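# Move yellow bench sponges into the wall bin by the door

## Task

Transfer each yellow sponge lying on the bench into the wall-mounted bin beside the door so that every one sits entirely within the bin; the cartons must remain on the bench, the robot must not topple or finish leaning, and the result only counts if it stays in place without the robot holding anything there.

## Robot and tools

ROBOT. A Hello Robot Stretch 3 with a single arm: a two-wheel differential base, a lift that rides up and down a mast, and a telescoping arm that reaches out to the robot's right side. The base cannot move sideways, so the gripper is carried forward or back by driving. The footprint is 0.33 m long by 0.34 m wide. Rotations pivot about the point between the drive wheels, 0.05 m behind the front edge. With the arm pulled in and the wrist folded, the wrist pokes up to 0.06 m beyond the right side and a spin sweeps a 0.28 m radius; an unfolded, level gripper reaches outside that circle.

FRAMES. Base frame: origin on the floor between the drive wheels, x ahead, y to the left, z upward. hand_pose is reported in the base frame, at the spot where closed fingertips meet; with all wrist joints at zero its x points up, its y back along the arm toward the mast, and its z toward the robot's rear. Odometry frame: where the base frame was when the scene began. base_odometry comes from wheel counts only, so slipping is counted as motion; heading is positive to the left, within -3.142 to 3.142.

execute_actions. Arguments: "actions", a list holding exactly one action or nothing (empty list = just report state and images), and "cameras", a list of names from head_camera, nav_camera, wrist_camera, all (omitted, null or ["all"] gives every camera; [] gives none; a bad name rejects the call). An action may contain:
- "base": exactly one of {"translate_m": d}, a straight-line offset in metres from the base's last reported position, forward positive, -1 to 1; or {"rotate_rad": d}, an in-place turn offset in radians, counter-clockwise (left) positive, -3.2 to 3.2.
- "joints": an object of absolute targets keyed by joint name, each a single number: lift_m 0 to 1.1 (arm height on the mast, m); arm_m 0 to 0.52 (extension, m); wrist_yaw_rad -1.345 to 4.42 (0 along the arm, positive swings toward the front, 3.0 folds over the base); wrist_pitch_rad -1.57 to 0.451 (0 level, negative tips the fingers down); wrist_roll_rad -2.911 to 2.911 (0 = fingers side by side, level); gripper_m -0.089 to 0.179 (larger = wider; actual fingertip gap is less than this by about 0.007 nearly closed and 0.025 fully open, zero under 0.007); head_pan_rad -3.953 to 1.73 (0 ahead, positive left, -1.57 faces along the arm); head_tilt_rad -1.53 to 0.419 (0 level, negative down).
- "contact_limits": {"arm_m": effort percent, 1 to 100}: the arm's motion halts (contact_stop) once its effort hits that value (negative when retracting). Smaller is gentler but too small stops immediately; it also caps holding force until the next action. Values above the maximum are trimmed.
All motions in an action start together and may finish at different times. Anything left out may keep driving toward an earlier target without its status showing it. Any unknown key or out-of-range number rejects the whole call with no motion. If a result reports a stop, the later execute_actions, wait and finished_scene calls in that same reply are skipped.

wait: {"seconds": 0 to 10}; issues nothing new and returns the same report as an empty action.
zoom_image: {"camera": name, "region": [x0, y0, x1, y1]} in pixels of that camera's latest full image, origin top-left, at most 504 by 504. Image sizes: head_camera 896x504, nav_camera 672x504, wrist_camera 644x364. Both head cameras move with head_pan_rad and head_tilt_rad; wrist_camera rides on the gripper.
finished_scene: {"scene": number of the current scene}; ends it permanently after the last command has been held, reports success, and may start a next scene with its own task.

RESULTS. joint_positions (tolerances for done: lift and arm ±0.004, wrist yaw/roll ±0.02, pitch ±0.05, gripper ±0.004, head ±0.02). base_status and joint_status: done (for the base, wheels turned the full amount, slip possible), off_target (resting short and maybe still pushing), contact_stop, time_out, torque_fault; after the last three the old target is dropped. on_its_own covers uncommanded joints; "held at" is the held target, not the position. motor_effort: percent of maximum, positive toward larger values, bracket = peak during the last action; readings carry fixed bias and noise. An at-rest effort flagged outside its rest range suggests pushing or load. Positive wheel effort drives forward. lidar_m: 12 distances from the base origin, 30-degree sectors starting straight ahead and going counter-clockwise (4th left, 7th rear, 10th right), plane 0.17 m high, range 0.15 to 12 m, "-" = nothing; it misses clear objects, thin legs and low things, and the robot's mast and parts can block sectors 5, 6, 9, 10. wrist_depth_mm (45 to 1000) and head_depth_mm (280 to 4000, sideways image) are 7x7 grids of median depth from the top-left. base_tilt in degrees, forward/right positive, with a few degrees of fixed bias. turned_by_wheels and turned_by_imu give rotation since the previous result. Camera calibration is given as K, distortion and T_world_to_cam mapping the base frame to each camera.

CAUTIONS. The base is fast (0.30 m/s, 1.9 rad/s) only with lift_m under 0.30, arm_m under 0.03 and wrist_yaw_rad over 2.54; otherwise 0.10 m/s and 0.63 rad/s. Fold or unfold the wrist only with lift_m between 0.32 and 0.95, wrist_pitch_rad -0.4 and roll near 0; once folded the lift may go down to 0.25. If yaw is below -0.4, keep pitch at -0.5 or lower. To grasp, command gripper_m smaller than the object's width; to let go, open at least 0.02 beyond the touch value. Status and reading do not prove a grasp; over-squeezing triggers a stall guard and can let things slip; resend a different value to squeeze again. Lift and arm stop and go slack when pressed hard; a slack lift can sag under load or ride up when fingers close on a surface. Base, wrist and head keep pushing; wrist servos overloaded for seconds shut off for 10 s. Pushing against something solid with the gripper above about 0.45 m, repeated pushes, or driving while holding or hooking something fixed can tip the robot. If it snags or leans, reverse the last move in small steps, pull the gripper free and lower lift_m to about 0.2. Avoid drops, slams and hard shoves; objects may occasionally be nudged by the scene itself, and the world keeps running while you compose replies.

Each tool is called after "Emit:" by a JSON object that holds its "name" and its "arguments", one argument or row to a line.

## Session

Emit:
{"name": "execute_actions", "arguments": {
  "actions": [
    {"joints":{"head_pan_rad":-1.57}}
  ],
  "cameras": ["nav_camera","wrist_camera"]
}}

Scene clock: 1.33 s.
base_odometry: x=+0.000 y=+0.000 heading=+0.000 (m, m, rad; odometry frame)
turned_by_wheels: +0.000 (rad since the last result)
turned_by_imu: +0.000 (rad since the last result)
base_tilt: forward=-2.1 right=-1.1 (deg)
lidar_m: 2.06 2.25 1.42 1.43 1.78 2.15 2.34 0.88 0.80 0.81 0.99 1.91
head_depth_mm: 1652 1630 1638 1602 1595 954 832 / 1696 1698 1684 1663 1633 989 825 / 1774 1754 1755 1724 1719 1017 817 / 1841 1854 1820 1786 1765 1057 827 / 1904 1917 1873 1868 1821 1097 869 / 1880 2003 1976 1945 1916 1136 910 / 1911 2092 2054 2018 2007 1210 944
base_status: not commanded
joint_positions: lift_m=+0.582 arm_m=-0.001 wrist_yaw_rad=+2.852 wrist_pitch_rad=-0.508 wrist_roll_rad=-0.011 gripper_m=+0.037 head_pan_rad=-1.563 head_tilt_rad=-0.016
joint_status: all done
motor_effort: left_wheel=+0(0) right_wheel=+0(0) lift_m=+37(37) arm_m=-1(1) wrist_yaw_rad=+0(0) wrist_pitch_rad=+5(5) wrist_roll_rad=+0(0) gripper_m=+0(0) head_pan_rad=-4(49) head_tilt_rad=+1(2) (%)
hand_pose: x=+0.0393 y=+0.0591 z=+0.5751 quat_wxyz=(+0.274, +0.699, +0.079, +0.656) (m; base frame)
wrist_depth_mm: - - - - - - - / - - - - - - - / - - - - - - - / - - - - - - - / 872 912 947 918 949 - - / 745 - - 800 821 818 827 / 681 669 681 708 704 727 744
pictures: nav_camera (sideways: a quarter turn counterclockwise sets it upright), wrist_camera
camera_calibration (this result's frames):
nav_camera: T_world_to_cam=[[0.0260979, -0.0743444, 0.996891, -1.26062], [-0.999584, -0.0141559, 0.0251127, 0.0291387], [0.0122449, -0.997132, -0.074683, 0.0541419], [0, 0, 0, 1]] pos_world=[0.0613631, -0.0393207, 1.26001]
wrist_camera: T_world_to_cam=[[0.954384, -0.292053, 0.0620938, -0.0590207], [-0.137547, -0.614625, -0.776735, 0.525977], [0.265012, 0.732763, -0.626759, 0.467822], [0, 0, 0, 1]] pos_world=[0.00469629, -0.0367617, 0.705421]
Images, in order (width x height): nav_camera 672x504, wrist_camera 644x364.

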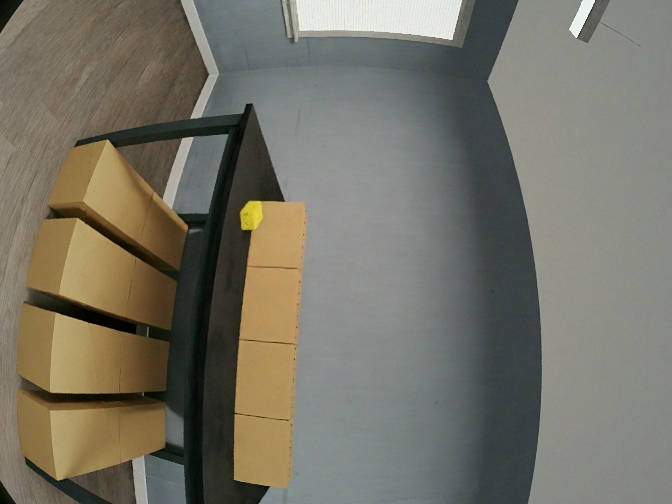

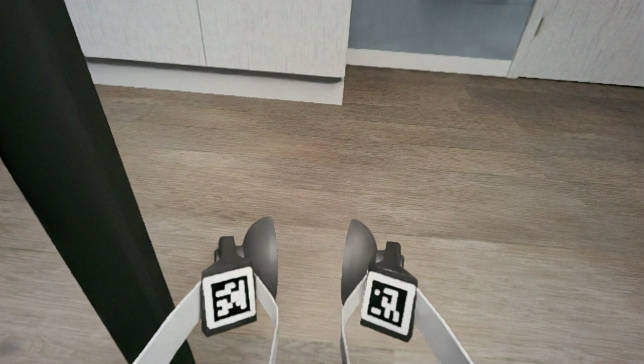

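Emit:
{"name": "execute_actions", "arguments": {
  "actions": [
    {"joints":{"head_tilt_rad":-0.5,"lift_m":0.9,"wrist_pitch_rad":-0.4,"wrist_yaw_rad":3.0}}
  ],
  "cameras": ["head_camera"]
}}

Scene clock: 5.63 s.
base_odometry: x=+0.000 y=+0.000 heading=+0.000 (m, m, rad; odometry frame)
turned_by_wheels: +0.000 (rad since the last result)
turned_by_imu: +0.001 (rad since the last result)
base_tilt: forward=-2.1 right=-1.1 (deg)
lidar_m: 2.06 2.26 1.41 1.43 1.78 2.16 2.35 0.88 0.80 0.81 0.99 1.90
head_depth_mm: 1426 1516 996 946 1646 1386 1159 / 1477 1579 1030 935 1780 1501 1154 / 1532 1648 1072 926 1759 1364 1185 / 1589 1698 1108 971 1809 1372 1189 / 1638 1730 1127 1019 1742 1405 1272 / 1697 1849 1349 1081 2185 1363 1323 / 1792 1922 2010 2252 2166 1338 1356
base_status: not commanded
joint_positions: lift_m=+0.900 arm_m=-0.001 wrist_yaw_rad=+2.997 wrist_pitch_rad=-0.418 wrist_roll_rad=-0.011 gripper_m=+0.037 head_pan_rad=-1.563 head_tilt_rad=-0.494
joint_status: all done
motor_effort: left_wheel=+0(0) right_wheel=+0(1) lift_m=+42(44) arm_m=-1(1) wrist_yaw_rad=+3(5) wrist_pitch_rad=+7(7) wrist_roll_rad=+0(0) gripper_m=+0(0) head_pan_rad=-4(4) head_tilt_rad=-3(27) (%)
hand_pose: x=+0.0111 y=+0.0777 z=+0.9124 quat_wxyz=(+0.196, +0.696, +0.098, +0.683) (m; base frame)
wrist_depth_mm: - - - - - - - / - - - - - - - / - - - - - - - / - - - - - - - / - - - - - - - / - - - - - - - / - - - - - - -
pictures: head_camera (sideways: a quarter turn clockwise sets it upright)
camera_calibration (this result's frames):
head_camera: T_world_to_cam=[[-0.0533501, 0.432482, -0.900063, 1.18427], [0.998515, 0.0330966, -0.0432828, 0.0514119], [0.01107, -0.901035, -0.433605, 0.521951], [0, 0, 0, 1]] pos_world=[0.00606722, -0.0435791, 1.29446]
Images, in order (width x height): head_camera 896x504.

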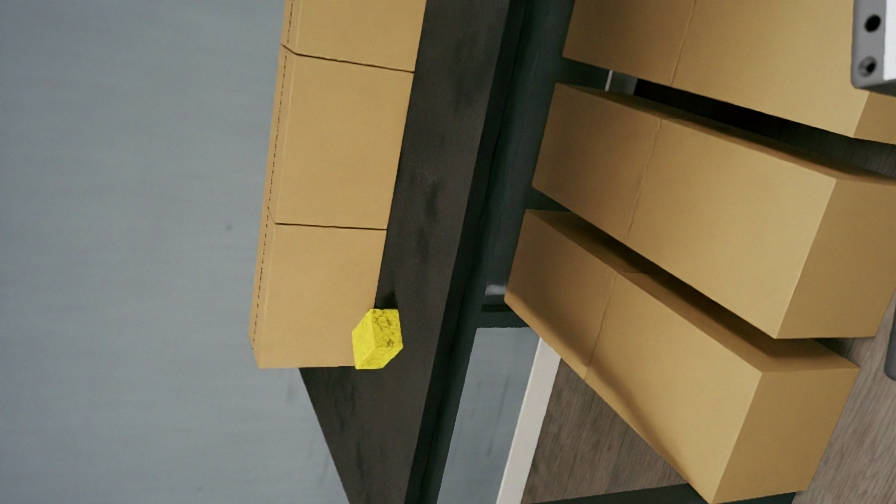

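Emit:
{"name": "execute_actions", "arguments": {
  "actions": [
    {"base":{"rotate_rad":-1.841}}
  ],
  "cameras": []
}}

Scene clock: 10.83 s.
base_odometry: x=+0.000 y=+0.000 heading=-1.841 (m, m, rad; odometry frame)
turned_by_wheels: -1.841 (rad since the last result)
turned_by_imu: -1.859 (rad since the last result)
base_tilt: forward=-2.1 right=-1.1 (deg)
lidar_m: 0.80 0.86 1.93 1.90 2.06 2.08 1.42 1.53 2.50 2.16 2.24 0.81
head_depth_mm: 2052 2175 2378 2574 2262 1747 1482 / 2085 2201 2348 2569 2228 1722 1423 / 2073 2188 2398 2612 2226 1741 1419 / 2087 2230 2364 2539 2200 1741 1405 / 2098 2229 2386 2555 2191 1711 1402 / 2142 2281 2422 2597 2174 1681 1386 / 2097 2302 2506 2650 2138 1694 1385
base_status: done
joint_positions: lift_m=+0.900 arm_m=-0.001 wrist_yaw_rad=+2.997 wrist_pitch_rad=-0.418 wrist_roll_rad=-0.011 gripper_m=+0.037 head_pan_rad=-1.563 head_tilt_rad=-0.494
joint_status: not commanded
motor_effort: left_wheel=+2(7) right_wheel=-1(4) lift_m=+42(43) arm_m=-1(1) wrist_yaw_rad=+4(3) wrist_pitch_rad=+7(7) wrist_roll_rad=+0(0) gripper_m=+0(1) head_pan_rad=-4(5) head_tilt_rad=-3(4) (%)
hand_pose: x=+0.0111 y=+0.0777 z=+0.9124 quat_wxyz=(+0.196, +0.696, +0.098, +0.683) (m; base frame)
wrist_depth_mm: - - - - - - - / - - - - - - - / - - - - - - - / - - - - - - - / - - - - - - - / - - - - - - - / - - - - - - 952
pictures: none
No camera images: the call's "cameras" was empty. Leave "cameras" out to get every camera's image.

Emit:
{"name": "execute_actions", "arguments": {
  "actions": [
    {"base":{"translate_m":0.35}}
  ],
  "cameras": []
}}

Emit:
{"name": "execute_actions", "arguments": {
  "actions": [
    {"base":{"rotate_rad":1.571},"joints":{"wrist_yaw_rad":0,"gripper_m":0.17}}
  ],
  "cameras": []
}}

Emit:
{"name": "execute_actions", "arguments": {
  "actions": [
    {"base":{"translate_m":0.45},"joints":{"lift_m":1.05,"wrist_pitch_rad":-0.5}}
  ],
  "cameras": ["head_camera","wrist_camera"]
}}

Scene clock: 16.30 s.
base_odometry: x=-0.093 y=-0.337 heading=-1.841 (m, m, rad; odometry frame)
turned_by_wheels: +0.000 (rad since the last result)
turned_by_imu: +0.003 (rad since the last result)
base_tilt: forward=-2.1 right=-1.1 (deg)
lidar_m: 0.45 0.49 0.72 1.93 2.44 2.43 1.76 1.91 2.54 2.21 0.59 0.46
head_depth_mm: 2029 2192 2356 2561 2234 1731 1460 / 2051 2203 2331 2579 2255 1740 1409 / 2071 2220 2379 2568 2208 1745 1412 / 2109 2211 2383 2568 2229 1714 1405 / 2112 2237 2453 2588 2157 1726 1396 / 2213 2358 2585 2726 2172 1698 1388 / 2225 2408 2609 2724 2158 1684 1394
base_status: done
joint_positions: lift_m=+0.900 arm_m=-0.001 wrist_yaw_rad=+2.997 wrist_pitch_rad=-0.418 wrist_roll_rad=-0.011 gripper_m=+0.037 head_pan_rad=-1.563 head_tilt_rad=-0.494
joint_status: not commanded
motor_effort: left_wheel=+2(7) right_wheel=-2(1) lift_m=+42(42) arm_m=-1(1) wrist_yaw_rad=+3(4) wrist_pitch_rad=+7(7) wrist_roll_rad=+0(0) gripper_m=+0(0) head_pan_rad=-4(4) head_tilt_rad=-3(3) (%)
hand_pose: x=+0.0111 y=+0.0777 z=+0.9124 quat_wxyz=(+0.196, +0.696, +0.098, +0.683) (m; base frame)
wrist_depth_mm: - - - - - - - / - - - - - 824 547 / - - - - - - - / - - - - - - - / - - - - - - - / - - - - - 945 - / - - - - - 890 896
pictures: none
No camera images: the call's "cameras" was empty. Leave "cameras" out to get every camera's image.

Scene clock: 19.73 s.
base_odometry: x=-0.093 y=-0.337 heading=-0.270 (m, m, rad; odometry frame)
turned_by_wheels: +1.571 (rad since the last result)
turned_by_imu: +1.587 (rad since the last result)
base_tilt: forward=-2.1 right=-1.1 (deg)
lidar_m: 1.93 2.18 2.44 1.76 1.90 2.55 2.20 0.59 0.46 0.46 0.49 0.72
head_depth_mm: 1135 1218 1273 702 671 553 1195 / 1154 1232 1282 712 667 553 1110 / 1161 1238 1296 720 661 570 - / 1181 1250 1306 729 656 568 - / 1184 1274 790 740 655 595 1111 / 1197 1295 780 749 646 604 1099 / 1210 1310 773 760 644 1243 1132
base_status: done
joint_positions: lift_m=+0.900 arm_m=-0.001 wrist_yaw_rad=+0.003 wrist_pitch_rad=-0.418 wrist_roll_rad=-0.011 gripper_m=+0.170 head_pan_rad=-1.563 head_tilt_rad=-0.494
joint_status: all done
motor_effort: left_wheel=-2(7) right_wheel=+2(4) lift_m=+43(43) arm_m=-1(1) wrist_yaw_rad=-3(5) wrist_pitch_rad=+7(7) wrist_roll_rad=+0(0) gripper_m=+1(97) head_pan_rad=-4(4) head_tilt_rad=-3(3) (%)
hand_pose: x=-0.0209 y=-0.3687 z=+0.9124 quat_wxyz=(+0.696, +0.149, -0.687, -0.145) (m; base frame)
wrist_depth_mm: 437 425 418 410 404 396 383 / 356 366 386 403 418 413 408 / 254 262 273 281 291 302 318 / 295 242 234 233 230 228 236 / - - - - 292 282 278 / - 903 907 946 - - - / 741 812 797 813 836 829 -
pictures: none
No camera images: the call's "cameras" was empty. Leave "cameras" out to get every camera's image.

Scene clock: 25.17 s.
base_odometry: x=+0.340 y=-0.457 heading=-0.270 (m, m, rad; odometry frame)
turned_by_wheels: +0.000 (rad since the last result)
turned_by_imu: +0.003 (rad since the last result)
base_tilt: forward=-2.1 right=-1.1 (deg)
lidar_m: 1.41 1.79 2.39 1.77 1.85 2.79 2.65 0.65 0.50 0.50 0.53 1.86
head_depth_mm: 1170 1245 1300 - - - - / 1190 1257 1321 - - - - / 1198 1285 816 743 - - - / 1214 1292 805 763 630 - 1091 / 1227 1320 1380 859 655 1269 1105 / 1247 1326 1399 899 674 1595 1113 / 1250 1347 1459 891 645 1631 1384
base_status: done
joint_positions: lift_m=+1.050 arm_m=-0.001 wrist_yaw_rad=+0.003 wrist_pitch_rad=-0.512 wrist_roll_rad=-0.011 gripper_m=+0.170 head_pan_rad=-1.563 head_tilt_rad=-0.494
joint_status: all done
motor_effort: left_wheel=-2(4) right_wheel=+1(4) lift_m=+43(43) arm_m=-1(1) wrist_yaw_rad=-3(2) wrist_pitch_rad=+5(6) wrist_roll_rad=+0(0) gripper_m=+1(1) head_pan_rad=-3(4) head_tilt_rad=-3(3) (%)
hand_pose: x=-0.0210 y=-0.3559 z=+1.0420 quat_wxyz=(+0.688, +0.181, -0.680, -0.177) (m; base frame)
wrist_depth_mm: - - 845 459 445 440 433 / - 663 590 496 484 477 465 / - 476 496 443 516 508 505 / 386 391 402 414 419 429 444 / 416 358 356 355 351 363 367 / - - - - - - 342 / - 658 884 921 921 915 965
pictures: head_camera (sideways: a quarter turn clockwise sets it upright), wrist_camera
camera_calibration (this result's frames):
head_camera: T_world_to_cam=[[-0.0533508, 0.432815, -0.899903, 1.18406], [0.998515, 0.0331081, -0.0432734, 0.0513997], [0.0110648, -0.900875, -0.433938, 0.522384], [0, 0, 0, 1]] pos_world=[0.00606701, -0.0435764, 1.29444]
wrist_camera: T_world_to_cam=[[-0.998057, 0.00464867, 0.062126, -0.0870523], [-0.0452409, 0.631505, -0.774051, 1.06794], [-0.0428311, -0.775358, -0.630068, 0.540777], [0, 0, 0, 1]] pos_world=[-0.0154065, -0.25471, 1.17278]
Images, in order (width x height): head_camera 896x504, wrist_camera 644x364.

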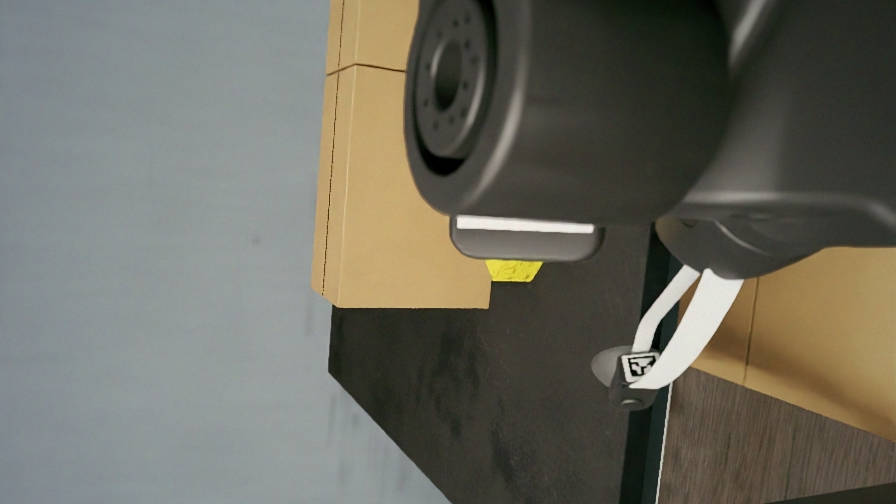

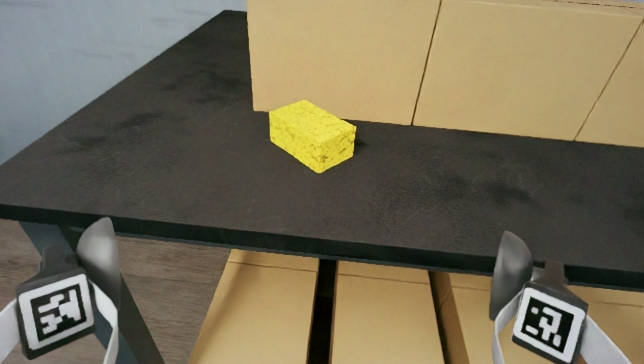

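Emit:
{"name": "execute_actions", "arguments": {
  "actions": [
    {"joints":{"arm_m":0.285}}
  ],
  "cameras": []
}}

Emit:
{"name": "execute_actions", "arguments": {
  "actions": [
    {"joints":{"lift_m":0.935}}
  ],
  "cameras": ["wrist_camera"]
}}

Scene clock: 29.07 s.
base_odometry: x=+0.340 y=-0.457 heading=-0.270 (m, m, rad; odometry frame)
turned_by_wheels: +0.000 (rad since the last result)
turned_by_imu: +0.001 (rad since the last result)
base_tilt: forward=-2.2 right=-1.1 (deg)
lidar_m: 1.40 1.79 2.39 1.78 1.85 2.78 2.66 0.65 0.50 0.50 0.53 1.86
head_depth_mm: 1177 1232 773 751 669 612 1131 / 1179 1243 - 767 666 1253 1124 / 1199 1266 - 782 661 1241 1160 / 1217 1290 799 761 657 1279 1145 / 1221 1315 1364 856 654 1274 1109 / 1243 1335 1410 901 645 1588 1106 / 1250 1343 1442 889 642 1640 1398
base_status: not commanded
joint_positions: lift_m=+1.050 arm_m=+0.285 wrist_yaw_rad=+0.002 wrist_pitch_rad=-0.512 wrist_roll_rad=-0.011 gripper_m=+0.170 head_pan_rad=-1.563 head_tilt_rad=-0.494
joint_status: all done
motor_effort: left_wheel=-2(2) right_wheel=+2(2) lift_m=+43(43) arm_m=+4(4) wrist_yaw_rad=-1(3) wrist_pitch_rad=+5(5) wrist_roll_rad=+0(0) gripper_m=+1(2) head_pan_rad=-4(5) head_tilt_rad=-3(3) (%)
hand_pose: x=-0.0212 y=-0.6412 z=+1.0419 quat_wxyz=(+0.688, +0.181, -0.680, -0.178) (m; base frame)
wrist_depth_mm: 852 839 278 285 750 751 740 / 958 907 220 219 217 216 228 / - 478 244 236 231 224 219 / 385 390 274 265 257 250 243 / 335 334 314 299 289 276 271 / - 288 290 257 303 307 301 / - 256 245 216 265 265 280
pictures: none
No camera images: the call's "cameras" was empty. Leave "cameras" out to get every camera's image.

Scene clock: 30.97 s.
base_odometry: x=+0.340 y=-0.457 heading=-0.270 (m, m, rad; odometry frame)
turned_by_wheels: +0.000 (rad since the last result)
turned_by_imu: +0.000 (rad since the last result)
base_tilt: forward=-2.2 right=-1.2 (deg)
lidar_m: 1.40 1.79 2.39 1.77 1.85 2.78 2.65 0.64 0.51 0.50 0.53 1.85
head_depth_mm: 1177 1247 1299 728 643 938 1127 / 1183 1273 1322 - 615 1255 1131 / 1199 1288 817 - 612 1255 1153 / 1209 1302 806 760 632 1280 1150 / 1231 1313 1372 861 640 1277 1107 / 1237 1331 1407 902 648 1597 1101 / 1251 1345 1443 892 643 1646 1386
base_status: not commanded
joint_positions: lift_m=+0.935 arm_m=+0.285 wrist_yaw_rad=+0.002 wrist_pitch_rad=-0.509 wrist_roll_rad=-0.011 gripper_m=+0.170 head_pan_rad=-1.563 head_tilt_rad=-0.494
joint_status: all done
motor_effort: left_wheel=-2(2) right_wheel=+2(1) lift_m=+29(37) arm_m=+4(4) wrist_yaw_rad=-2(2) wrist_pitch_rad=+3(5) wrist_roll_rad=+0(0) gripper_m=+1(1) head_pan_rad=-5(4) head_tilt_rad=-3(3) (%)
hand_pose: x=-0.0212 y=-0.6417 z=+0.9281 quat_wxyz=(+0.689, +0.180, -0.680, -0.177) (m; base frame)
wrist_depth_mm: 844 442 200 196 192 187 183 / 338 342 219 214 209 204 199 / 265 270 238 230 231 224 218 / 216 220 160 158 237 239 237 / 189 187 156 133 140 204 205 / - 162 159 119 155 174 177 / - 142 144 133 148 149 156
pictures: wrist_camera
camera_calibration (this result's frames):
wrist_camera: T_world_to_cam=[[-0.998053, 0.00578428, 0.0620987, -0.0780941], [-0.0446379, 0.629122, -0.776024, 1.16061], [-0.0435564, -0.777285, -0.627639, 0.243917], [0, 0, 0, 1]] pos_world=[-0.0155106, -0.540122, 1.0586]
Images, in order (width x height): wrist_camera 644x364.

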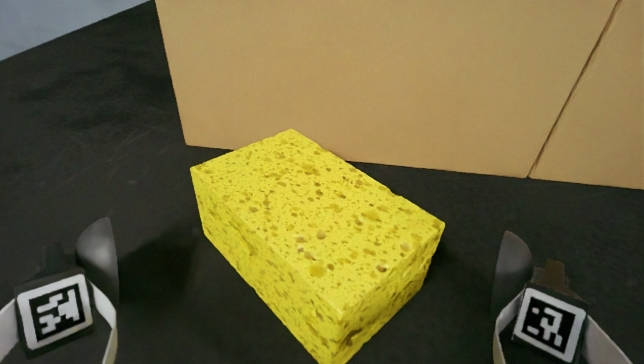

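Emit:
{"name": "execute_actions", "arguments": {
  "actions": [
    {"joints":{"gripper_m":0.03}}
  ],
  "cameras": []
}}

Emit:
{"name": "execute_actions", "arguments": {
  "actions": [
    {"joints":{"lift_m":1.0,"arm_m":0,"head_pan_rad":1.2,"head_tilt_rad":-0.2}}
  ],
  "cameras": ["wrist_camera","head_camera"]
}}

Scene clock: 33.23 s.
base_odometry: x=+0.340 y=-0.457 heading=-0.270 (m, m, rad; odometry frame)
turned_by_wheels: +0.000 (rad since the last result)
turned_by_imu: +0.000 (rad since the last result)
base_tilt: forward=-2.2 right=-1.1 (deg)
lidar_m: 1.41 1.78 2.39 1.78 1.84 2.78 2.65 0.65 0.51 0.50 0.53 1.86
head_depth_mm: 1180 1260 1300 722 644 938 1128 / 1190 1265 1321 - 615 1260 1122 / 1198 1273 821 - 610 1253 1151 / 1207 1298 802 759 630 1273 1152 / 1216 1310 1371 856 652 1282 1109 / 1242 1329 1410 899 648 1602 1102 / 1256 1344 1453 890 644 1638 1388
base_status: not commanded
joint_positions: lift_m=+0.935 arm_m=+0.285 wrist_yaw_rad=+0.002 wrist_pitch_rad=-0.490 wrist_roll_rad=-0.010 gripper_m=+0.031 head_pan_rad=-1.563 head_tilt_rad=-0.494
joint_status: all done
motor_effort: left_wheel=-2(2) right_wheel=+1(2) lift_m=+29(29) arm_m=+4(4) wrist_yaw_rad=-2(2) wrist_pitch_rad=-4(4) wrist_roll_rad=+0(0) gripper_m=-28(100) head_pan_rad=-5(4) head_tilt_rad=-3(3) (%)
hand_pose: x=-0.0212 y=-0.6444 z=+0.9321 quat_wxyz=(+0.690, +0.173, -0.682, -0.170) (m; base frame)
wrist_depth_mm: 853 489 199 195 190 186 183 / 360 364 218 212 207 202 198 / 275 281 238 232 226 221 216 / 224 227 161 165 241 239 236 / 190 193 139 137 149 208 212 / 163 170 135 121 148 179 180 / 145 142 145 131 150 155 157
pictures: none
No camera images: the call's "cameras" was empty. Leave "cameras" out to get every camera's image.

Scene clock: 36.57 s.
base_odometry: x=+0.340 y=-0.457 heading=-0.270 (m, m, rad; odometry frame)
turned_by_wheels: +0.000 (rad since the last result)
turned_by_imu: +0.001 (rad since the last result)
base_tilt: forward=-2.2 right=-1.2 (deg)
lidar_m: 1.40 1.79 2.39 1.78 1.84 2.79 2.64 0.65 0.51 0.50 0.53 1.86
head_depth_mm: 2378 2468 2563 2636 2714 2603 1931 / 2301 2390 2463 2492 2616 2602 1902 / 2258 2311 2393 2458 2501 2537 1881 / 2200 2231 2291 2374 2430 2483 1875 / 2141 2200 2257 2338 2400 2440 1864 / 2089 2139 2229 2280 2300 2386 1831 / 2020 2084 2158 2209 2300 2324 1849
base_status: not commanded
joint_positions: lift_m=+1.000 arm_m=+0.000 wrist_yaw_rad=+0.002 wrist_pitch_rad=-0.514 wrist_roll_rad=-0.010 gripper_m=+0.041 head_pan_rad=+1.193 head_tilt_rad=-0.211
joint_status: all done
on_its_own: gripper_m is held at +0.040, not at your +0.030, by its stall guard, which is not easing now
motor_effort: left_wheel=-2(2) right_wheel=+1(2) lift_m=+43(43) arm_m=-5(5) wrist_yaw_rad=-2(2) wrist_pitch_rad=+5(5) wrist_roll_rad=-1(0) gripper_m=-22(27) head_pan_rad=+3(49) head_tilt_rad=+5(24) (%)
hand_pose: x=-0.0212 y=-0.3566 z=+0.9916 quat_wxyz=(+0.688, +0.181, -0.680, -0.178) (m; base frame)
wrist_depth_mm: - - 669 457 446 437 433 / - 490 496 491 493 474 462 / 376 387 397 409 422 434 446 / 334 329 163 168 341 346 357 / 433 - 139 137 149 315 316 / - 512 138 119 147 - - / - 635 827 130 856 875 897
pictures: head_camera (sideways: a quarter turn clockwise sets it upright), wrist_camera
camera_calibration (this result's frames):
head_camera: T_world_to_cam=[[-0.0142752, -0.171607, -0.985062, 1.29504], [-0.932854, 0.356954, -0.048666, 0.0702186], [0.359973, 0.918224, -0.16518, 0.170473], [0, 0, 0, 1]] pos_world=[0.0226249, 0.0406398, 1.30727]
wrist_camera: T_world_to_cam=[[-0.998119, 0.00614741, 0.0610014, -0.0824758], [-0.0433435, 0.632947, -0.772981, 1.02887], [-0.0433625, -0.774171, -0.631489, 0.510309], [0, 0, 0, 1]] pos_world=[-0.0155978, -0.255644, 1.12258]
Images, in order (width x height): head_camera 896x504, wrist_camera 644x364.

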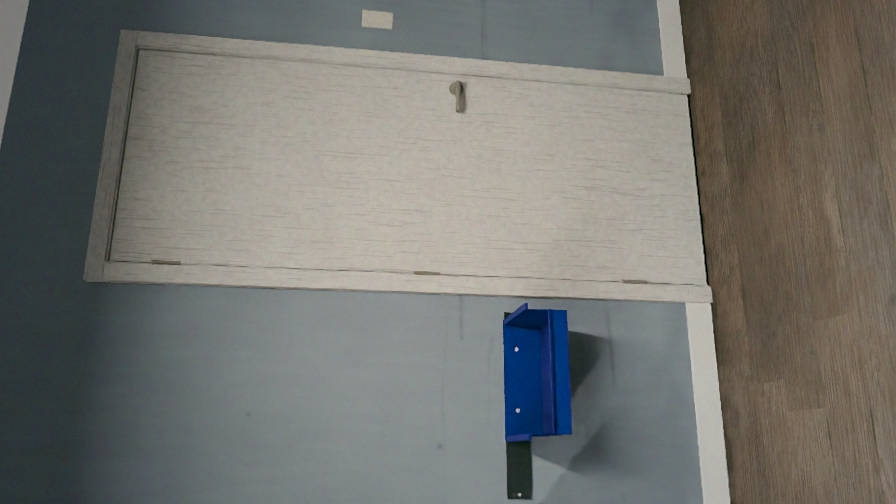

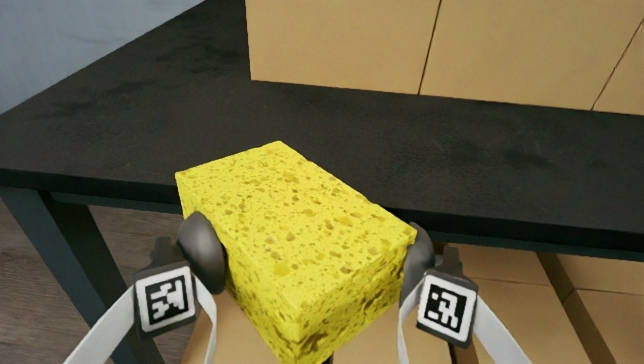

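Emit:
{"name": "execute_actions", "arguments": {
  "actions": [
    {"base":{"rotate_rad":1.571},"joints":{"lift_m":0.95}}
  ],
  "cameras": []
}}

Emit:
{"name": "execute_actions", "arguments": {
  "actions": [
    {"base":{"translate_m":1.0}}
  ],
  "cameras": []
}}

Emit:
{"name": "execute_actions", "arguments": {
  "actions": [
    {"base":{"translate_m":0.45}}
  ],
  "cameras": []
}}

Emit:
{"name": "execute_actions", "arguments": {
  "actions": [
    {"base":{"rotate_rad":1.571},"joints":{"head_pan_rad":-1.57,"head_tilt_rad":-0.5}}
  ],
  "cameras": []
}}

Emit:
{"name": "execute_actions", "arguments": {
  "actions": [
    {"base":{"translate_m":-0.44}}
  ],
  "cameras": ["head_camera","wrist_camera"]
}}

Scene clock: 41.67 s.
base_odometry: x=+0.340 y=-0.457 heading=+1.301 (m, m, rad; odometry frame)
turned_by_wheels: +1.571 (rad since the last result)
turned_by_imu: +1.587 (rad since the last result)
base_tilt: forward=-2.2 right=-1.2 (deg)
lidar_m: 1.78 1.84 2.75 2.64 0.65 0.51 0.50 0.53 1.86 1.41 1.79 2.39
head_depth_mm: 2728 3100 3201 3346 3307 2636 1902 / 2774 2988 3088 3192 3266 2570 1903 / 2756 2971 3003 3132 3159 2521 1904 / 2809 2837 2867 3012 3087 2545 1867 / 2690 2749 2836 2952 3008 2528 1867 / 2607 2693 2786 2851 2938 2463 1852 / 2545 2550 2662 2737 2783 2476 1835
base_status: done
joint_positions: lift_m=+0.950 arm_m=+0.000 wrist_yaw_rad=+0.002 wrist_pitch_rad=-0.514 wrist_roll_rad=-0.010 gripper_m=+0.041 head_pan_rad=+1.193 head_tilt_rad=-0.211
joint_status: all done
on_its_own: gripper_m is held at +0.040, not at your +0.030, by its stall guard, which is not easing now
motor_effort: left_wheel=-2(7) right_wheel=+2(4) lift_m=+31(36) arm_m=-5(5) wrist_yaw_rad=-2(1) wrist_pitch_rad=+5(5) wrist_roll_rad=+0(1) gripper_m=-22(22) head_pan_rad=+3(3) head_tilt_rad=+4(5) (%)
hand_pose: x=-0.0212 y=-0.3565 z=+0.9419 quat_wxyz=(+0.688, +0.181, -0.680, -0.179) (m; base frame)
wrist_depth_mm: - - - - - - - / - - - - - - - / - - - - - - - / - - 164 168 - - - / - - 140 136 149 - - / - - 137 119 145 - - / - - - 130 - - -
pictures: none
No camera images: the call's "cameras" was empty. Leave "cameras" out to get every camera's image.

Scene clock: 52.60 s.
base_odometry: x=+0.607 y=+0.506 heading=+1.301 (m, m, rad; odometry frame)
turned_by_wheels: +0.000 (rad since the last result)
turned_by_imu: +0.007 (rad since the last result)
base_tilt: forward=-2.1 right=-1.2 (deg)
lidar_m: 0.97 0.80 1.15 2.68 3.01 1.53 1.49 2.50 1.59 1.51 1.75 1.38
head_depth_mm: 2311 2284 2313 2248 1332 1235 1237 / 2617 2800 2789 2639 1511 1499 1501 / 2716 2842 2983 2961 1921 1918 1813 / 2669 2751 2873 2938 3017 2382 1873 / 2638 2690 2765 2859 2932 2502 1875 / 2538 2587 2672 2787 2836 2480 1857 / 2494 2555 2607 2657 2774 2447 1839
base_status: done
joint_positions: lift_m=+0.950 arm_m=+0.000 wrist_yaw_rad=+0.002 wrist_pitch_rad=-0.514 wrist_roll_rad=-0.010 gripper_m=+0.041 head_pan_rad=+1.193 head_tilt_rad=-0.211
joint_status: not commanded
on_its_own: gripper_m is held at +0.040, not at your +0.030, by its stall guard, which is not easing now
motor_effort: left_wheel=-2(3) right_wheel=+1(5) lift_m=+31(32) arm_m=-5(5) wrist_yaw_rad=-2(2) wrist_pitch_rad=+5(5) wrist_roll_rad=-1(1) gripper_m=-22(23) head_pan_rad=+4(4) head_tilt_rad=+5(4) (%)
hand_pose: x=-0.0212 y=-0.3565 z=+0.9419 quat_wxyz=(+0.688, +0.181, -0.680, -0.179) (m; base frame)
wrist_depth_mm: - - - - - - - / - - - - - - - / - - - - - - - / - - 163 168 - - - / - - 139 137 150 - - / - - 138 119 146 - - / - - - 130 - - -
pictures: none
No camera images: the call's "cameras" was empty. Leave "cameras" out to get every camera's image.

Scene clock: 58.07 s.
base_odometry: x=+0.727 y=+0.940 heading=+1.301 (m, m, rad; odometry frame)
turned_by_wheels: +0.000 (rad since the last result)
turned_by_imu: +0.003 (rad since the last result)
base_tilt: forward=-2.1 right=-1.2 (deg)
lidar_m: 0.82 0.41 0.43 1.89 3.01 1.97 1.94 2.18 1.59 1.96 1.15 0.93
head_depth_mm: 1527 1527 1537 1536 1277 812 592 / 1854 1854 1865 1861 1252 798 587 / 2330 2364 2340 2224 1238 793 662 / 2629 2733 2749 2819 1217 927 926 / 2575 2666 2703 2807 1558 1550 1535 / 2497 2608 2660 2736 2784 2520 1848 / 2469 2517 2579 2662 2710 2492 1858
base_status: done
joint_positions: lift_m=+0.950 arm_m=+0.000 wrist_yaw_rad=+0.002 wrist_pitch_rad=-0.514 wrist_roll_rad=-0.010 gripper_m=+0.041 head_pan_rad=+1.193 head_tilt_rad=-0.211
joint_status: not commanded
on_its_own: gripper_m is held at +0.040, not at your +0.030, by its stall guard, which is not easing now
motor_effort: left_wheel=-2(5) right_wheel=+1(5) lift_m=+32(32) arm_m=-5(5) wrist_yaw_rad=-1(1) wrist_pitch_rad=+5(5) wrist_roll_rad=+0(0) gripper_m=-23(21) head_pan_rad=+3(4) head_tilt_rad=+4(4) (%)
hand_pose: x=-0.0212 y=-0.3565 z=+0.9419 quat_wxyz=(+0.688, +0.181, -0.680, -0.179) (m; base frame)
wrist_depth_mm: - - - - - - - / - - - - - - - / - - - - - - - / - - 164 169 - - - / - - 140 137 150 - - / - - 138 119 146 - - / - - - 130 - - -
pictures: none
No camera images: the call's "cameras" was empty. Leave "cameras" out to get every camera's image.

Scene clock: 61.50 s.
base_odometry: x=+0.727 y=+0.940 heading=+2.872 (m, m, rad; odometry frame)
turned_by_wheels: +1.571 (rad since the last result)
turned_by_imu: +1.587 (rad since the last result)
base_tilt: forward=-2.2 right=-1.2 (deg)
lidar_m: 1.76 2.81 1.98 1.94 2.19 1.59 1.96 1.17 0.92 0.85 0.41 0.43
head_depth_mm: 741 790 851 916 975 951 - / 747 800 861 932 992 1098 - / 755 807 868 942 1010 1091 - / 760 821 876 949 1037 475 - / 770 827 887 963 1047 1121 1296 / 779 836 898 953 1019 1059 1120 / 784 843 914 903 745 776 812
base_status: done
joint_positions: lift_m=+0.950 arm_m=+0.000 wrist_yaw_rad=+0.002 wrist_pitch_rad=-0.514 wrist_roll_rad=-0.010 gripper_m=+0.041 head_pan_rad=-1.563 head_tilt_rad=-0.494
joint_status: all done
on_its_own: gripper_m is held at +0.040, not at your +0.030, by its stall guard, which is not easing now
motor_effort: left_wheel=-2(7) right_wheel=+1(4) lift_m=+31(32) arm_m=-5(5) wrist_yaw_rad=-2(2) wrist_pitch_rad=+5(5) wrist_roll_rad=+0(0) gripper_m=-22(23) head_pan_rad=-4(49) head_tilt_rad=-3(23) (%)
hand_pose: x=-0.0212 y=-0.3565 z=+0.9419 quat_wxyz=(+0.688, +0.181, -0.680, -0.179) (m; base frame)
wrist_depth_mm: 517 554 619 596 579 577 561 / 382 478 662 656 649 634 621 / 353 492 722 718 694 683 665 / 365 499 164 168 780 714 698 / 369 486 139 137 150 590 612 / 376 465 138 119 146 - 906 / 381 568 971 130 - - -
pictures: none
No camera images: the call's "cameras" was empty. Leave "cameras" out to get every camera's image.

Scene clock: 66.90 s.
base_odometry: x=+1.151 y=+0.823 heading=+2.871 (m, m, rad; odometry frame)
turned_by_wheels: +0.000 (rad since the last result)
turned_by_imu: -0.001 (rad since the last result)
base_tilt: forward=-2.2 right=-1.1 (deg)
lidar_m: 1.43 3.23 2.01 1.98 1.48 1.18 1.52 1.12 0.88 0.88 0.93 0.78
head_depth_mm: 709 757 816 879 941 993 - / 715 765 827 893 953 846 - / 725 777 833 897 961 946 - / 728 782 842 911 972 475 - / 736 791 856 922 985 879 1227 / 742 797 860 939 985 822 1249 / 753 810 875 945 1024 1145 1273
base_status: done
joint_positions: lift_m=+0.950 arm_m=+0.000 wrist_yaw_rad=+0.002 wrist_pitch_rad=-0.514 wrist_roll_rad=-0.010 gripper_m=+0.041 head_pan_rad=-1.563 head_tilt_rad=-0.494
joint_status: not commanded
on_its_own: gripper_m is held at +0.040, not at your +0.030, by its stall guard, which is not easing now
motor_effort: left_wheel=-1(8) right_wheel=+2(2) lift_m=+32(32) arm_m=-5(5) wrist_yaw_rad=-2(2) wrist_pitch_rad=+5(5) wrist_roll_rad=+0(0) gripper_m=-22(22) head_pan_rad=-4(5) head_tilt_rad=-3(3) (%)
hand_pose: x=-0.0212 y=-0.3565 z=+0.9419 quat_wxyz=(+0.688, +0.181, -0.680, -0.179) (m; base frame)
wrist_depth_mm: 598 588 580 559 557 532 522 / 666 640 633 626 601 577 563 / 719 706 660 663 656 623 623 / 823 793 164 168 667 716 689 / 891 909 139 137 150 792 770 / 873 - 138 119 146 896 888 / 890 - - 130 - - -
pictures: head_camera (sideways: a quarter turn clockwise sets it upright), wrist_camera
camera_calibration (this result's frames):
head_camera: T_world_to_cam=[[-0.0534249, 0.432788, -0.899911, 1.18407], [0.998509, 0.0332786, -0.0432739, 0.0514004], [0.0112194, -0.900881, -0.43392, 0.52236], [0, 0, 0, 1]] pos_world=[0.00607448, -0.0435765, 1.29444]
wrist_camera: T_world_to_cam=[[-0.998118, 0.0061214, 0.0610128, -0.0794657], [-0.0433535, 0.633219, -0.772757, 0.990315], [-0.0433648, -0.773948, -0.631762, 0.479315], [0, 0, 0, 1]] pos_world=[-0.0155972, -0.255635, 1.07293]
Images, in order (width x height): head_camera 896x504, wrist_camera 644x364.

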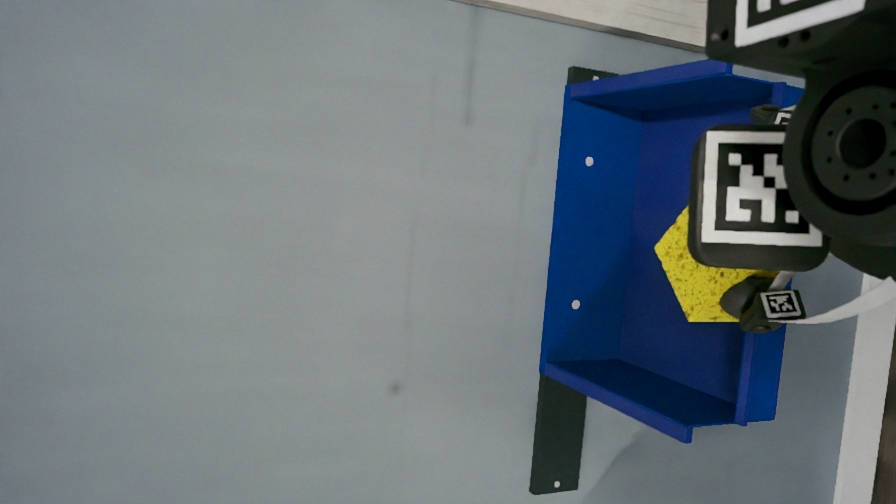

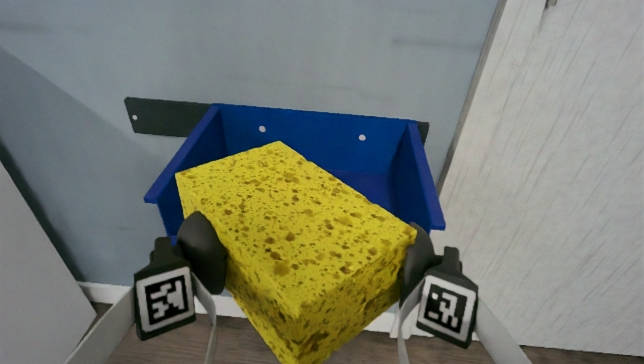

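Aligned. Wall at 0.88; extend 0.40, lower to 0.80, release.

Emit:
{"name": "execute_actions", "arguments": {
  "actions": [
    {"joints":{"arm_m":0.4},"contact_limits":{"arm_m":20}}
  ],
  "cameras": []
}}

Emit:
{"name": "execute_actions", "arguments": {
  "actions": [
    {"joints":{"lift_m":0.8}}
  ],
  "cameras": []
}}

Emit:
{"name": "execute_actions", "arguments": {
  "actions": [
    {"joints":{"gripper_m":0.15}}
  ],
  "cameras": []
}}

Emit:
{"name": "execute_actions", "arguments": {
  "actions": [
    {"joints":{"lift_m":1.1,"arm_m":0.0,"wrist_pitch_rad":0.2}}
  ],
  "cameras": ["head_camera"]
}}

Scene clock: 71.97 s.
base_odometry: x=+1.151 y=+0.823 heading=+2.871 (m, m, rad; odometry frame)
turned_by_wheels: +0.000 (rad since the last result)
turned_by_imu: +0.001 (rad since the last result)
base_tilt: forward=-2.1 right=-1.1 (deg)
lidar_m: 1.43 3.24 2.01 1.98 1.48 1.18 1.51 1.13 0.88 0.87 0.93 0.78
head_depth_mm: 710 757 810 - 969 1019 1124 / 718 765 807 911 947 830 1166 / 726 774 818 - 966 883 1196 / 728 782 842 893 974 881 1215 / 737 789 852 924 985 877 1220 / 744 799 863 932 986 790 1248 / 750 806 870 945 1019 1144 1270
base_status: not commanded
joint_positions: lift_m=+0.950 arm_m=+0.400 wrist_yaw_rad=+0.002 wrist_pitch_rad=-0.514 wrist_roll_rad=-0.010 gripper_m=+0.041 head_pan_rad=-1.563 head_tilt_rad=-0.494
joint_status: all done
on_its_own: gripper_m is held at +0.040, not at your +0.030, by its stall guard, which is not easing now
motor_effort: left_wheel=-1(2) right_wheel=+2(1) lift_m=+31(32) arm_m=+4(4) wrist_yaw_rad=-2(2) wrist_pitch_rad=+5(5) wrist_roll_rad=-1(1) gripper_m=-22(23) head_pan_rad=-4(5) head_tilt_rad=-3(3) (%)
contact_limits: arm_m 20 (drawing in: default 32, maximum 52; extending or still: default 42, maximum 70)
hand_pose: x=-0.0212 y=-0.7559 z=+0.9419 quat_wxyz=(+0.688, +0.181, -0.680, -0.179) (m; base frame)
wrist_depth_mm: 215 212 208 204 200 197 193 / 237 232 228 224 219 214 210 / 264 258 252 247 241 236 231 / 297 291 164 168 268 261 256 / 341 328 139 137 150 294 288 / 376 357 138 119 146 334 314 / 472 387 407 130 387 376 341
pictures: none
No camera images: the call's "cameras" was empty. Leave "cameras" out to get every camera's image.

Scene clock: 74.17 s.
base_odometry: x=+1.151 y=+0.823 heading=+2.871 (m, m, rad; odometry frame)
turned_by_wheels: +0.000 (rad since the last result)
turned_by_imu: +0.000 (rad since the last result)
base_tilt: forward=-2.2 right=-1.1 (deg)
lidar_m: 1.43 3.23 2.01 1.98 1.49 1.19 1.52 1.13 0.88 0.87 0.93 0.78
head_depth_mm: 710 760 813 879 938 986 - / 715 771 822 883 - 890 1179 / 724 772 836 898 - 884 1191 / 729 782 844 912 972 879 1207 / 737 789 850 923 985 875 1233 / 746 801 858 929 986 787 1247 / 751 804 872 946 1019 1147 1276
base_status: not commanded
joint_positions: lift_m=+0.800 arm_m=+0.400 wrist_yaw_rad=+0.002 wrist_pitch_rad=-0.514 wrist_roll_rad=-0.010 gripper_m=+0.041 head_pan_rad=-1.563 head_tilt_rad=-0.494
joint_status: all done
on_its_own: gripper_m is held at +0.040, not at your +0.030, by its stall guard, which is not easing now
motor_effort: left_wheel=-2(2) right_wheel=+2(2) lift_m=+31(33) arm_m=+4(4) wrist_yaw_rad=-2(2) wrist_pitch_rad=+5(5) wrist_roll_rad=+0(0) gripper_m=-22(22) head_pan_rad=-5(5) head_tilt_rad=-3(3) (%)
hand_pose: x=-0.0212 y=-0.7559 z=+0.7919 quat_wxyz=(+0.688, +0.181, -0.680, -0.179) (m; base frame)
wrist_depth_mm: 215 211 208 204 200 196 193 / 238 231 229 223 219 214 210 / 264 259 250 246 241 236 231 / 257 268 163 168 260 257 255 / 248 296 140 136 150 271 246 / 252 311 138 119 146 296 208 / 255 274 280 130 288 266 202
pictures: none
No camera images: the call's "cameras" was empty. Leave "cameras" out to get every camera's image.

Scene clock: 75.77 s.
base_odometry: x=+1.151 y=+0.823 heading=+2.871 (m, m, rad; odometry frame)
turned_by_wheels: +0.000 (rad since the last result)
turned_by_imu: +0.000 (rad since the last result)
base_tilt: forward=-2.2 right=-1.1 (deg)
lidar_m: 1.43 3.25 2.01 1.98 1.49 1.18 1.52 1.13 0.88 0.87 0.93 0.78
head_depth_mm: 706 760 814 876 941 983 - / 717 765 822 885 - 892 1180 / 720 772 835 897 - 884 1189 / 728 780 842 913 973 873 1212 / 736 791 846 925 987 877 1232 / 743 796 861 932 987 791 1253 / 751 807 868 943 1016 1136 1263
base_status: not commanded
joint_positions: lift_m=+0.800 arm_m=+0.400 wrist_yaw_rad=+0.002 wrist_pitch_rad=-0.514 wrist_roll_rad=-0.010 gripper_m=+0.150 head_pan_rad=-1.563 head_tilt_rad=-0.494
joint_status: all done
motor_effort: left_wheel=-2(2) right_wheel=+2(2) lift_m=+31(31) arm_m=+4(4) wrist_yaw_rad=-1(2) wrist_pitch_rad=+6(6) wrist_roll_rad=-1(0) gripper_m=+1(94) head_pan_rad=-4(4) head_tilt_rad=-3(3) (%)
hand_pose: x=-0.0212 y=-0.7559 z=+0.7919 quat_wxyz=(+0.688, +0.181, -0.680, -0.179) (m; base frame)
wrist_depth_mm: 215 213 208 204 200 196 192 / 236 232 229 224 218 214 209 / 264 258 252 246 241 237 231 / 255 268 268 263 260 258 256 / 248 297 297 288 279 268 247 / 239 317 320 319 317 - 209 / - 278 244 250 292 290 192
pictures: none
No camera images: the call's "cameras" was empty. Leave "cameras" out to get every camera's image.

Scene clock: 79.90 s.
base_odometry: x=+1.151 y=+0.823 heading=+2.871 (m, m, rad; odometry frame)
turned_by_wheels: +0.000 (rad since the last result)
turned_by_imu: +0.001 (rad since the last result)
base_tilt: forward=-2.1 right=-1.1 (deg)
lidar_m: 1.43 3.25 2.02 1.98 1.49 1.18 1.52 1.12 0.88 0.87 0.93 0.78
head_depth_mm: 693 - - - - - 1141 / 700 - - - - - 1175 / 706 - - - - - 1212 / 724 781 828 928 976 876 1216 / 737 781 850 926 984 877 1233 / 744 794 856 935 984 788 1255 / 753 806 868 942 1021 1147 1272
base_status: not commanded
joint_positions: lift_m=+1.100 arm_m=+0.000 wrist_yaw_rad=+0.001 wrist_pitch_rad=+0.180 wrist_roll_rad=-0.010 gripper_m=+0.150 head_pan_rad=-1.563 head_tilt_rad=-0.494
joint_status: all done
motor_effort: left_wheel=-1(2) right_wheel=+2(2) lift_m=+43(44) arm_m=-5(7) wrist_yaw_rad=-2(1) wrist_pitch_rad=+8(8) wrist_roll_rad=-1(0) gripper_m=+0(0) head_pan_rad=-4(4) head_tilt_rad=-3(3) (%)
hand_pose: x=-0.0211 y=-0.4017 z=+1.2606 quat_wxyz=(+0.708, -0.063, -0.701, +0.063) (m; base frame)
wrist_depth_mm: 652 632 633 631 625 592 590 / 643 645 628 617 623 593 590 / 645 635 626 621 616 591 580 / 639 637 629 618 611 589 581 / 634 627 624 611 618 584 574 / 638 622 617 617 600 - 578 / - 625 615 612 601 573 573
pictures: head_camera (sideways: a quarter turn clockwise sets it upright)
camera_calibration (this result's frames):
head_camera: T_world_to_cam=[[-0.053352, 0.432902, -0.899861, 1.184], [0.998514, 0.0331137, -0.0432709, 0.0513964], [0.0110656, -0.900832, -0.434026, 0.522499], [0, 0, 0, 1]] pos_world=[0.00606706, -0.0435756, 1.29444]
Images, in order (width x height): head_camera 896x504.

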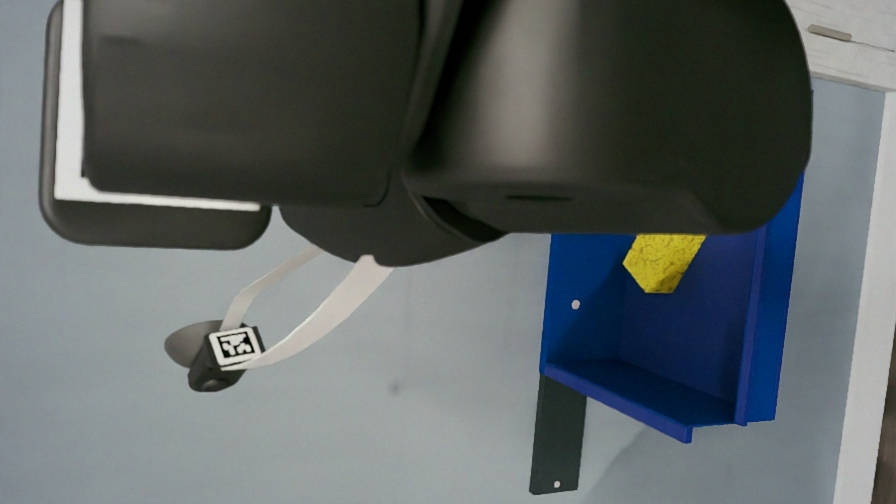

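Emit:
{"name": "execute_actions", "arguments": {
  "actions": [
    {"base":{"translate_m":0.84}}
  ],
  "cameras": []
}}

Emit:
{"name": "execute_actions", "arguments": {
  "actions": [
    {"base":{"rotate_rad":1.571}}
  ],
  "cameras": []
}}

Emit:
{"name": "execute_actions", "arguments": {
  "actions": [
    {"base":{"translate_m":1.0}}
  ],
  "cameras": []
}}

Scene clock: 90.60 s.
base_odometry: x=+0.342 y=+1.047 heading=+2.871 (m, m, rad; odometry frame)
turned_by_wheels: +0.000 (rad since the last result)
turned_by_imu: +0.006 (rad since the last result)
base_tilt: forward=-2.2 right=-1.2 (deg)
lidar_m: 2.42 2.44 1.94 1.91 2.04 2.15 1.98 1.24 0.31 0.31 0.33 0.50
head_depth_mm: 750 - - - - - 1229 / 758 - - - - - 416 / 766 - - - - - 415 / 786 852 901 869 665 519 422 / 803 845 920 918 661 514 421 / 809 861 937 909 656 511 420 / 815 876 946 899 651 509 417
base_status: done
joint_positions: lift_m=+1.100 arm_m=+0.000 wrist_yaw_rad=+0.001 wrist_pitch_rad=+0.180 wrist_roll_rad=-0.010 gripper_m=+0.150 head_pan_rad=-1.563 head_tilt_rad=-0.494
joint_status: not commanded
motor_effort: left_wheel=-2(5) right_wheel=+2(3) lift_m=+43(43) arm_m=-5(5) wrist_yaw_rad=-2(1) wrist_pitch_rad=+8(7) wrist_roll_rad=+0(0) gripper_m=+1(1) head_pan_rad=-5(4) head_tilt_rad=-3(3) (%)
hand_pose: x=-0.0211 y=-0.4017 z=+1.2606 quat_wxyz=(+0.708, -0.063, -0.701, +0.063) (m; base frame)
wrist_depth_mm: 721 718 715 694 685 673 666 / 719 714 708 692 681 681 668 / 718 707 693 687 679 670 668 / 712 701 700 685 672 673 663 / 718 710 697 686 673 659 664 / 704 696 700 680 677 - 658 / - 695 683 686 665 659 647
pictures: none
No camera images: the call's "cameras" was empty. Leave "cameras" out to get every camera's image.

Scene clock: 94.03 s.
base_odometry: x=+0.342 y=+1.047 heading=-1.841 (m, m, rad; odometry frame)
turned_by_wheels: +1.571 (rad since the last result)
turned_by_imu: +1.587 (rad since the last result)
base_tilt: forward=-2.2 right=-1.1 (deg)
lidar_m: 1.91 2.04 2.15 1.98 1.25 0.32 0.31 0.33 0.49 2.43 2.44 1.94
head_depth_mm: 1984 - - - - - 1286 / 1999 - - - - - 1389 / 2003 - - - - - 1378 / 2051 2220 2376 2587 2182 1726 1408 / 2087 2213 2415 2614 2179 1712 1404 / 2109 2238 2430 2626 2182 1697 1390 / 2132 2306 2478 2666 2148 1695 1377
base_status: done
joint_positions: lift_m=+1.100 arm_m=+0.000 wrist_yaw_rad=+0.001 wrist_pitch_rad=+0.180 wrist_roll_rad=-0.010 gripper_m=+0.150 head_pan_rad=-1.563 head_tilt_rad=-0.494
joint_status: not commanded
motor_effort: left_wheel=-2(8) right_wheel=+2(5) lift_m=+43(42) arm_m=-5(5) wrist_yaw_rad=-1(1) wrist_pitch_rad=+8(8) wrist_roll_rad=-1(1) gripper_m=+0(0) head_pan_rad=-4(4) head_tilt_rad=-3(3) (%)
hand_pose: x=-0.0211 y=-0.4017 z=+1.2606 quat_wxyz=(+0.708, -0.063, -0.701, +0.063) (m; base frame)
wrist_depth_mm: - - - - - - - / - - - - - - - / - - - - - - - / - - - - - - - / - - - - - - - / - - - - - - - / - - - - - 852 944
pictures: none
No camera images: the call's "cameras" was empty. Leave "cameras" out to get every camera's image.

Scene clock: 105.43 s.
base_odometry: x=+0.075 y=+0.083 heading=-1.841 (m, m, rad; odometry frame)
turned_by_wheels: +0.000 (rad since the last result)
turned_by_imu: +0.007 (rad since the last result)
base_tilt: forward=-2.2 right=-1.1 (deg)
lidar_m: 0.91 0.97 1.92 1.86 1.99 1.98 1.31 1.40 2.08 2.20 2.42 0.93
head_depth_mm: 2026 - - - - - 1366 / 2071 - - - - - 1375 / 2078 - - - - - 1377 / 2058 2186 2400 2569 2212 1741 1412 / 2117 2235 2426 2569 2162 1726 1394 / 2161 2294 2427 2601 2186 1707 1396 / 2163 2269 2449 2573 2163 1702 1385
base_status: done
joint_positions: lift_m=+1.100 arm_m=+0.000 wrist_yaw_rad=+0.001 wrist_pitch_rad=+0.180 wrist_roll_rad=-0.010 gripper_m=+0.150 head_pan_rad=-1.563 head_tilt_rad=-0.494
joint_status: not commanded
motor_effort: left_wheel=-2(4) right_wheel=+1(4) lift_m=+43(43) arm_m=-5(5) wrist_yaw_rad=-1(2) wrist_pitch_rad=+8(8) wrist_roll_rad=-1(0) gripper_m=+0(1) head_pan_rad=-5(4) head_tilt_rad=-2(2) (%)
hand_pose: x=-0.0211 y=-0.4017 z=+1.2606 quat_wxyz=(+0.708, -0.063, -0.701, +0.063) (m; base frame)
wrist_depth_mm: - - - - - - - / - - - - - - - / - - - - - - - / - - - - - - - / - - - - - - - / - - - - - - - / - - - - - - -
pictures: none
No camera images: the call's "cameras" was empty. Leave "cameras" out to get every camera's image.


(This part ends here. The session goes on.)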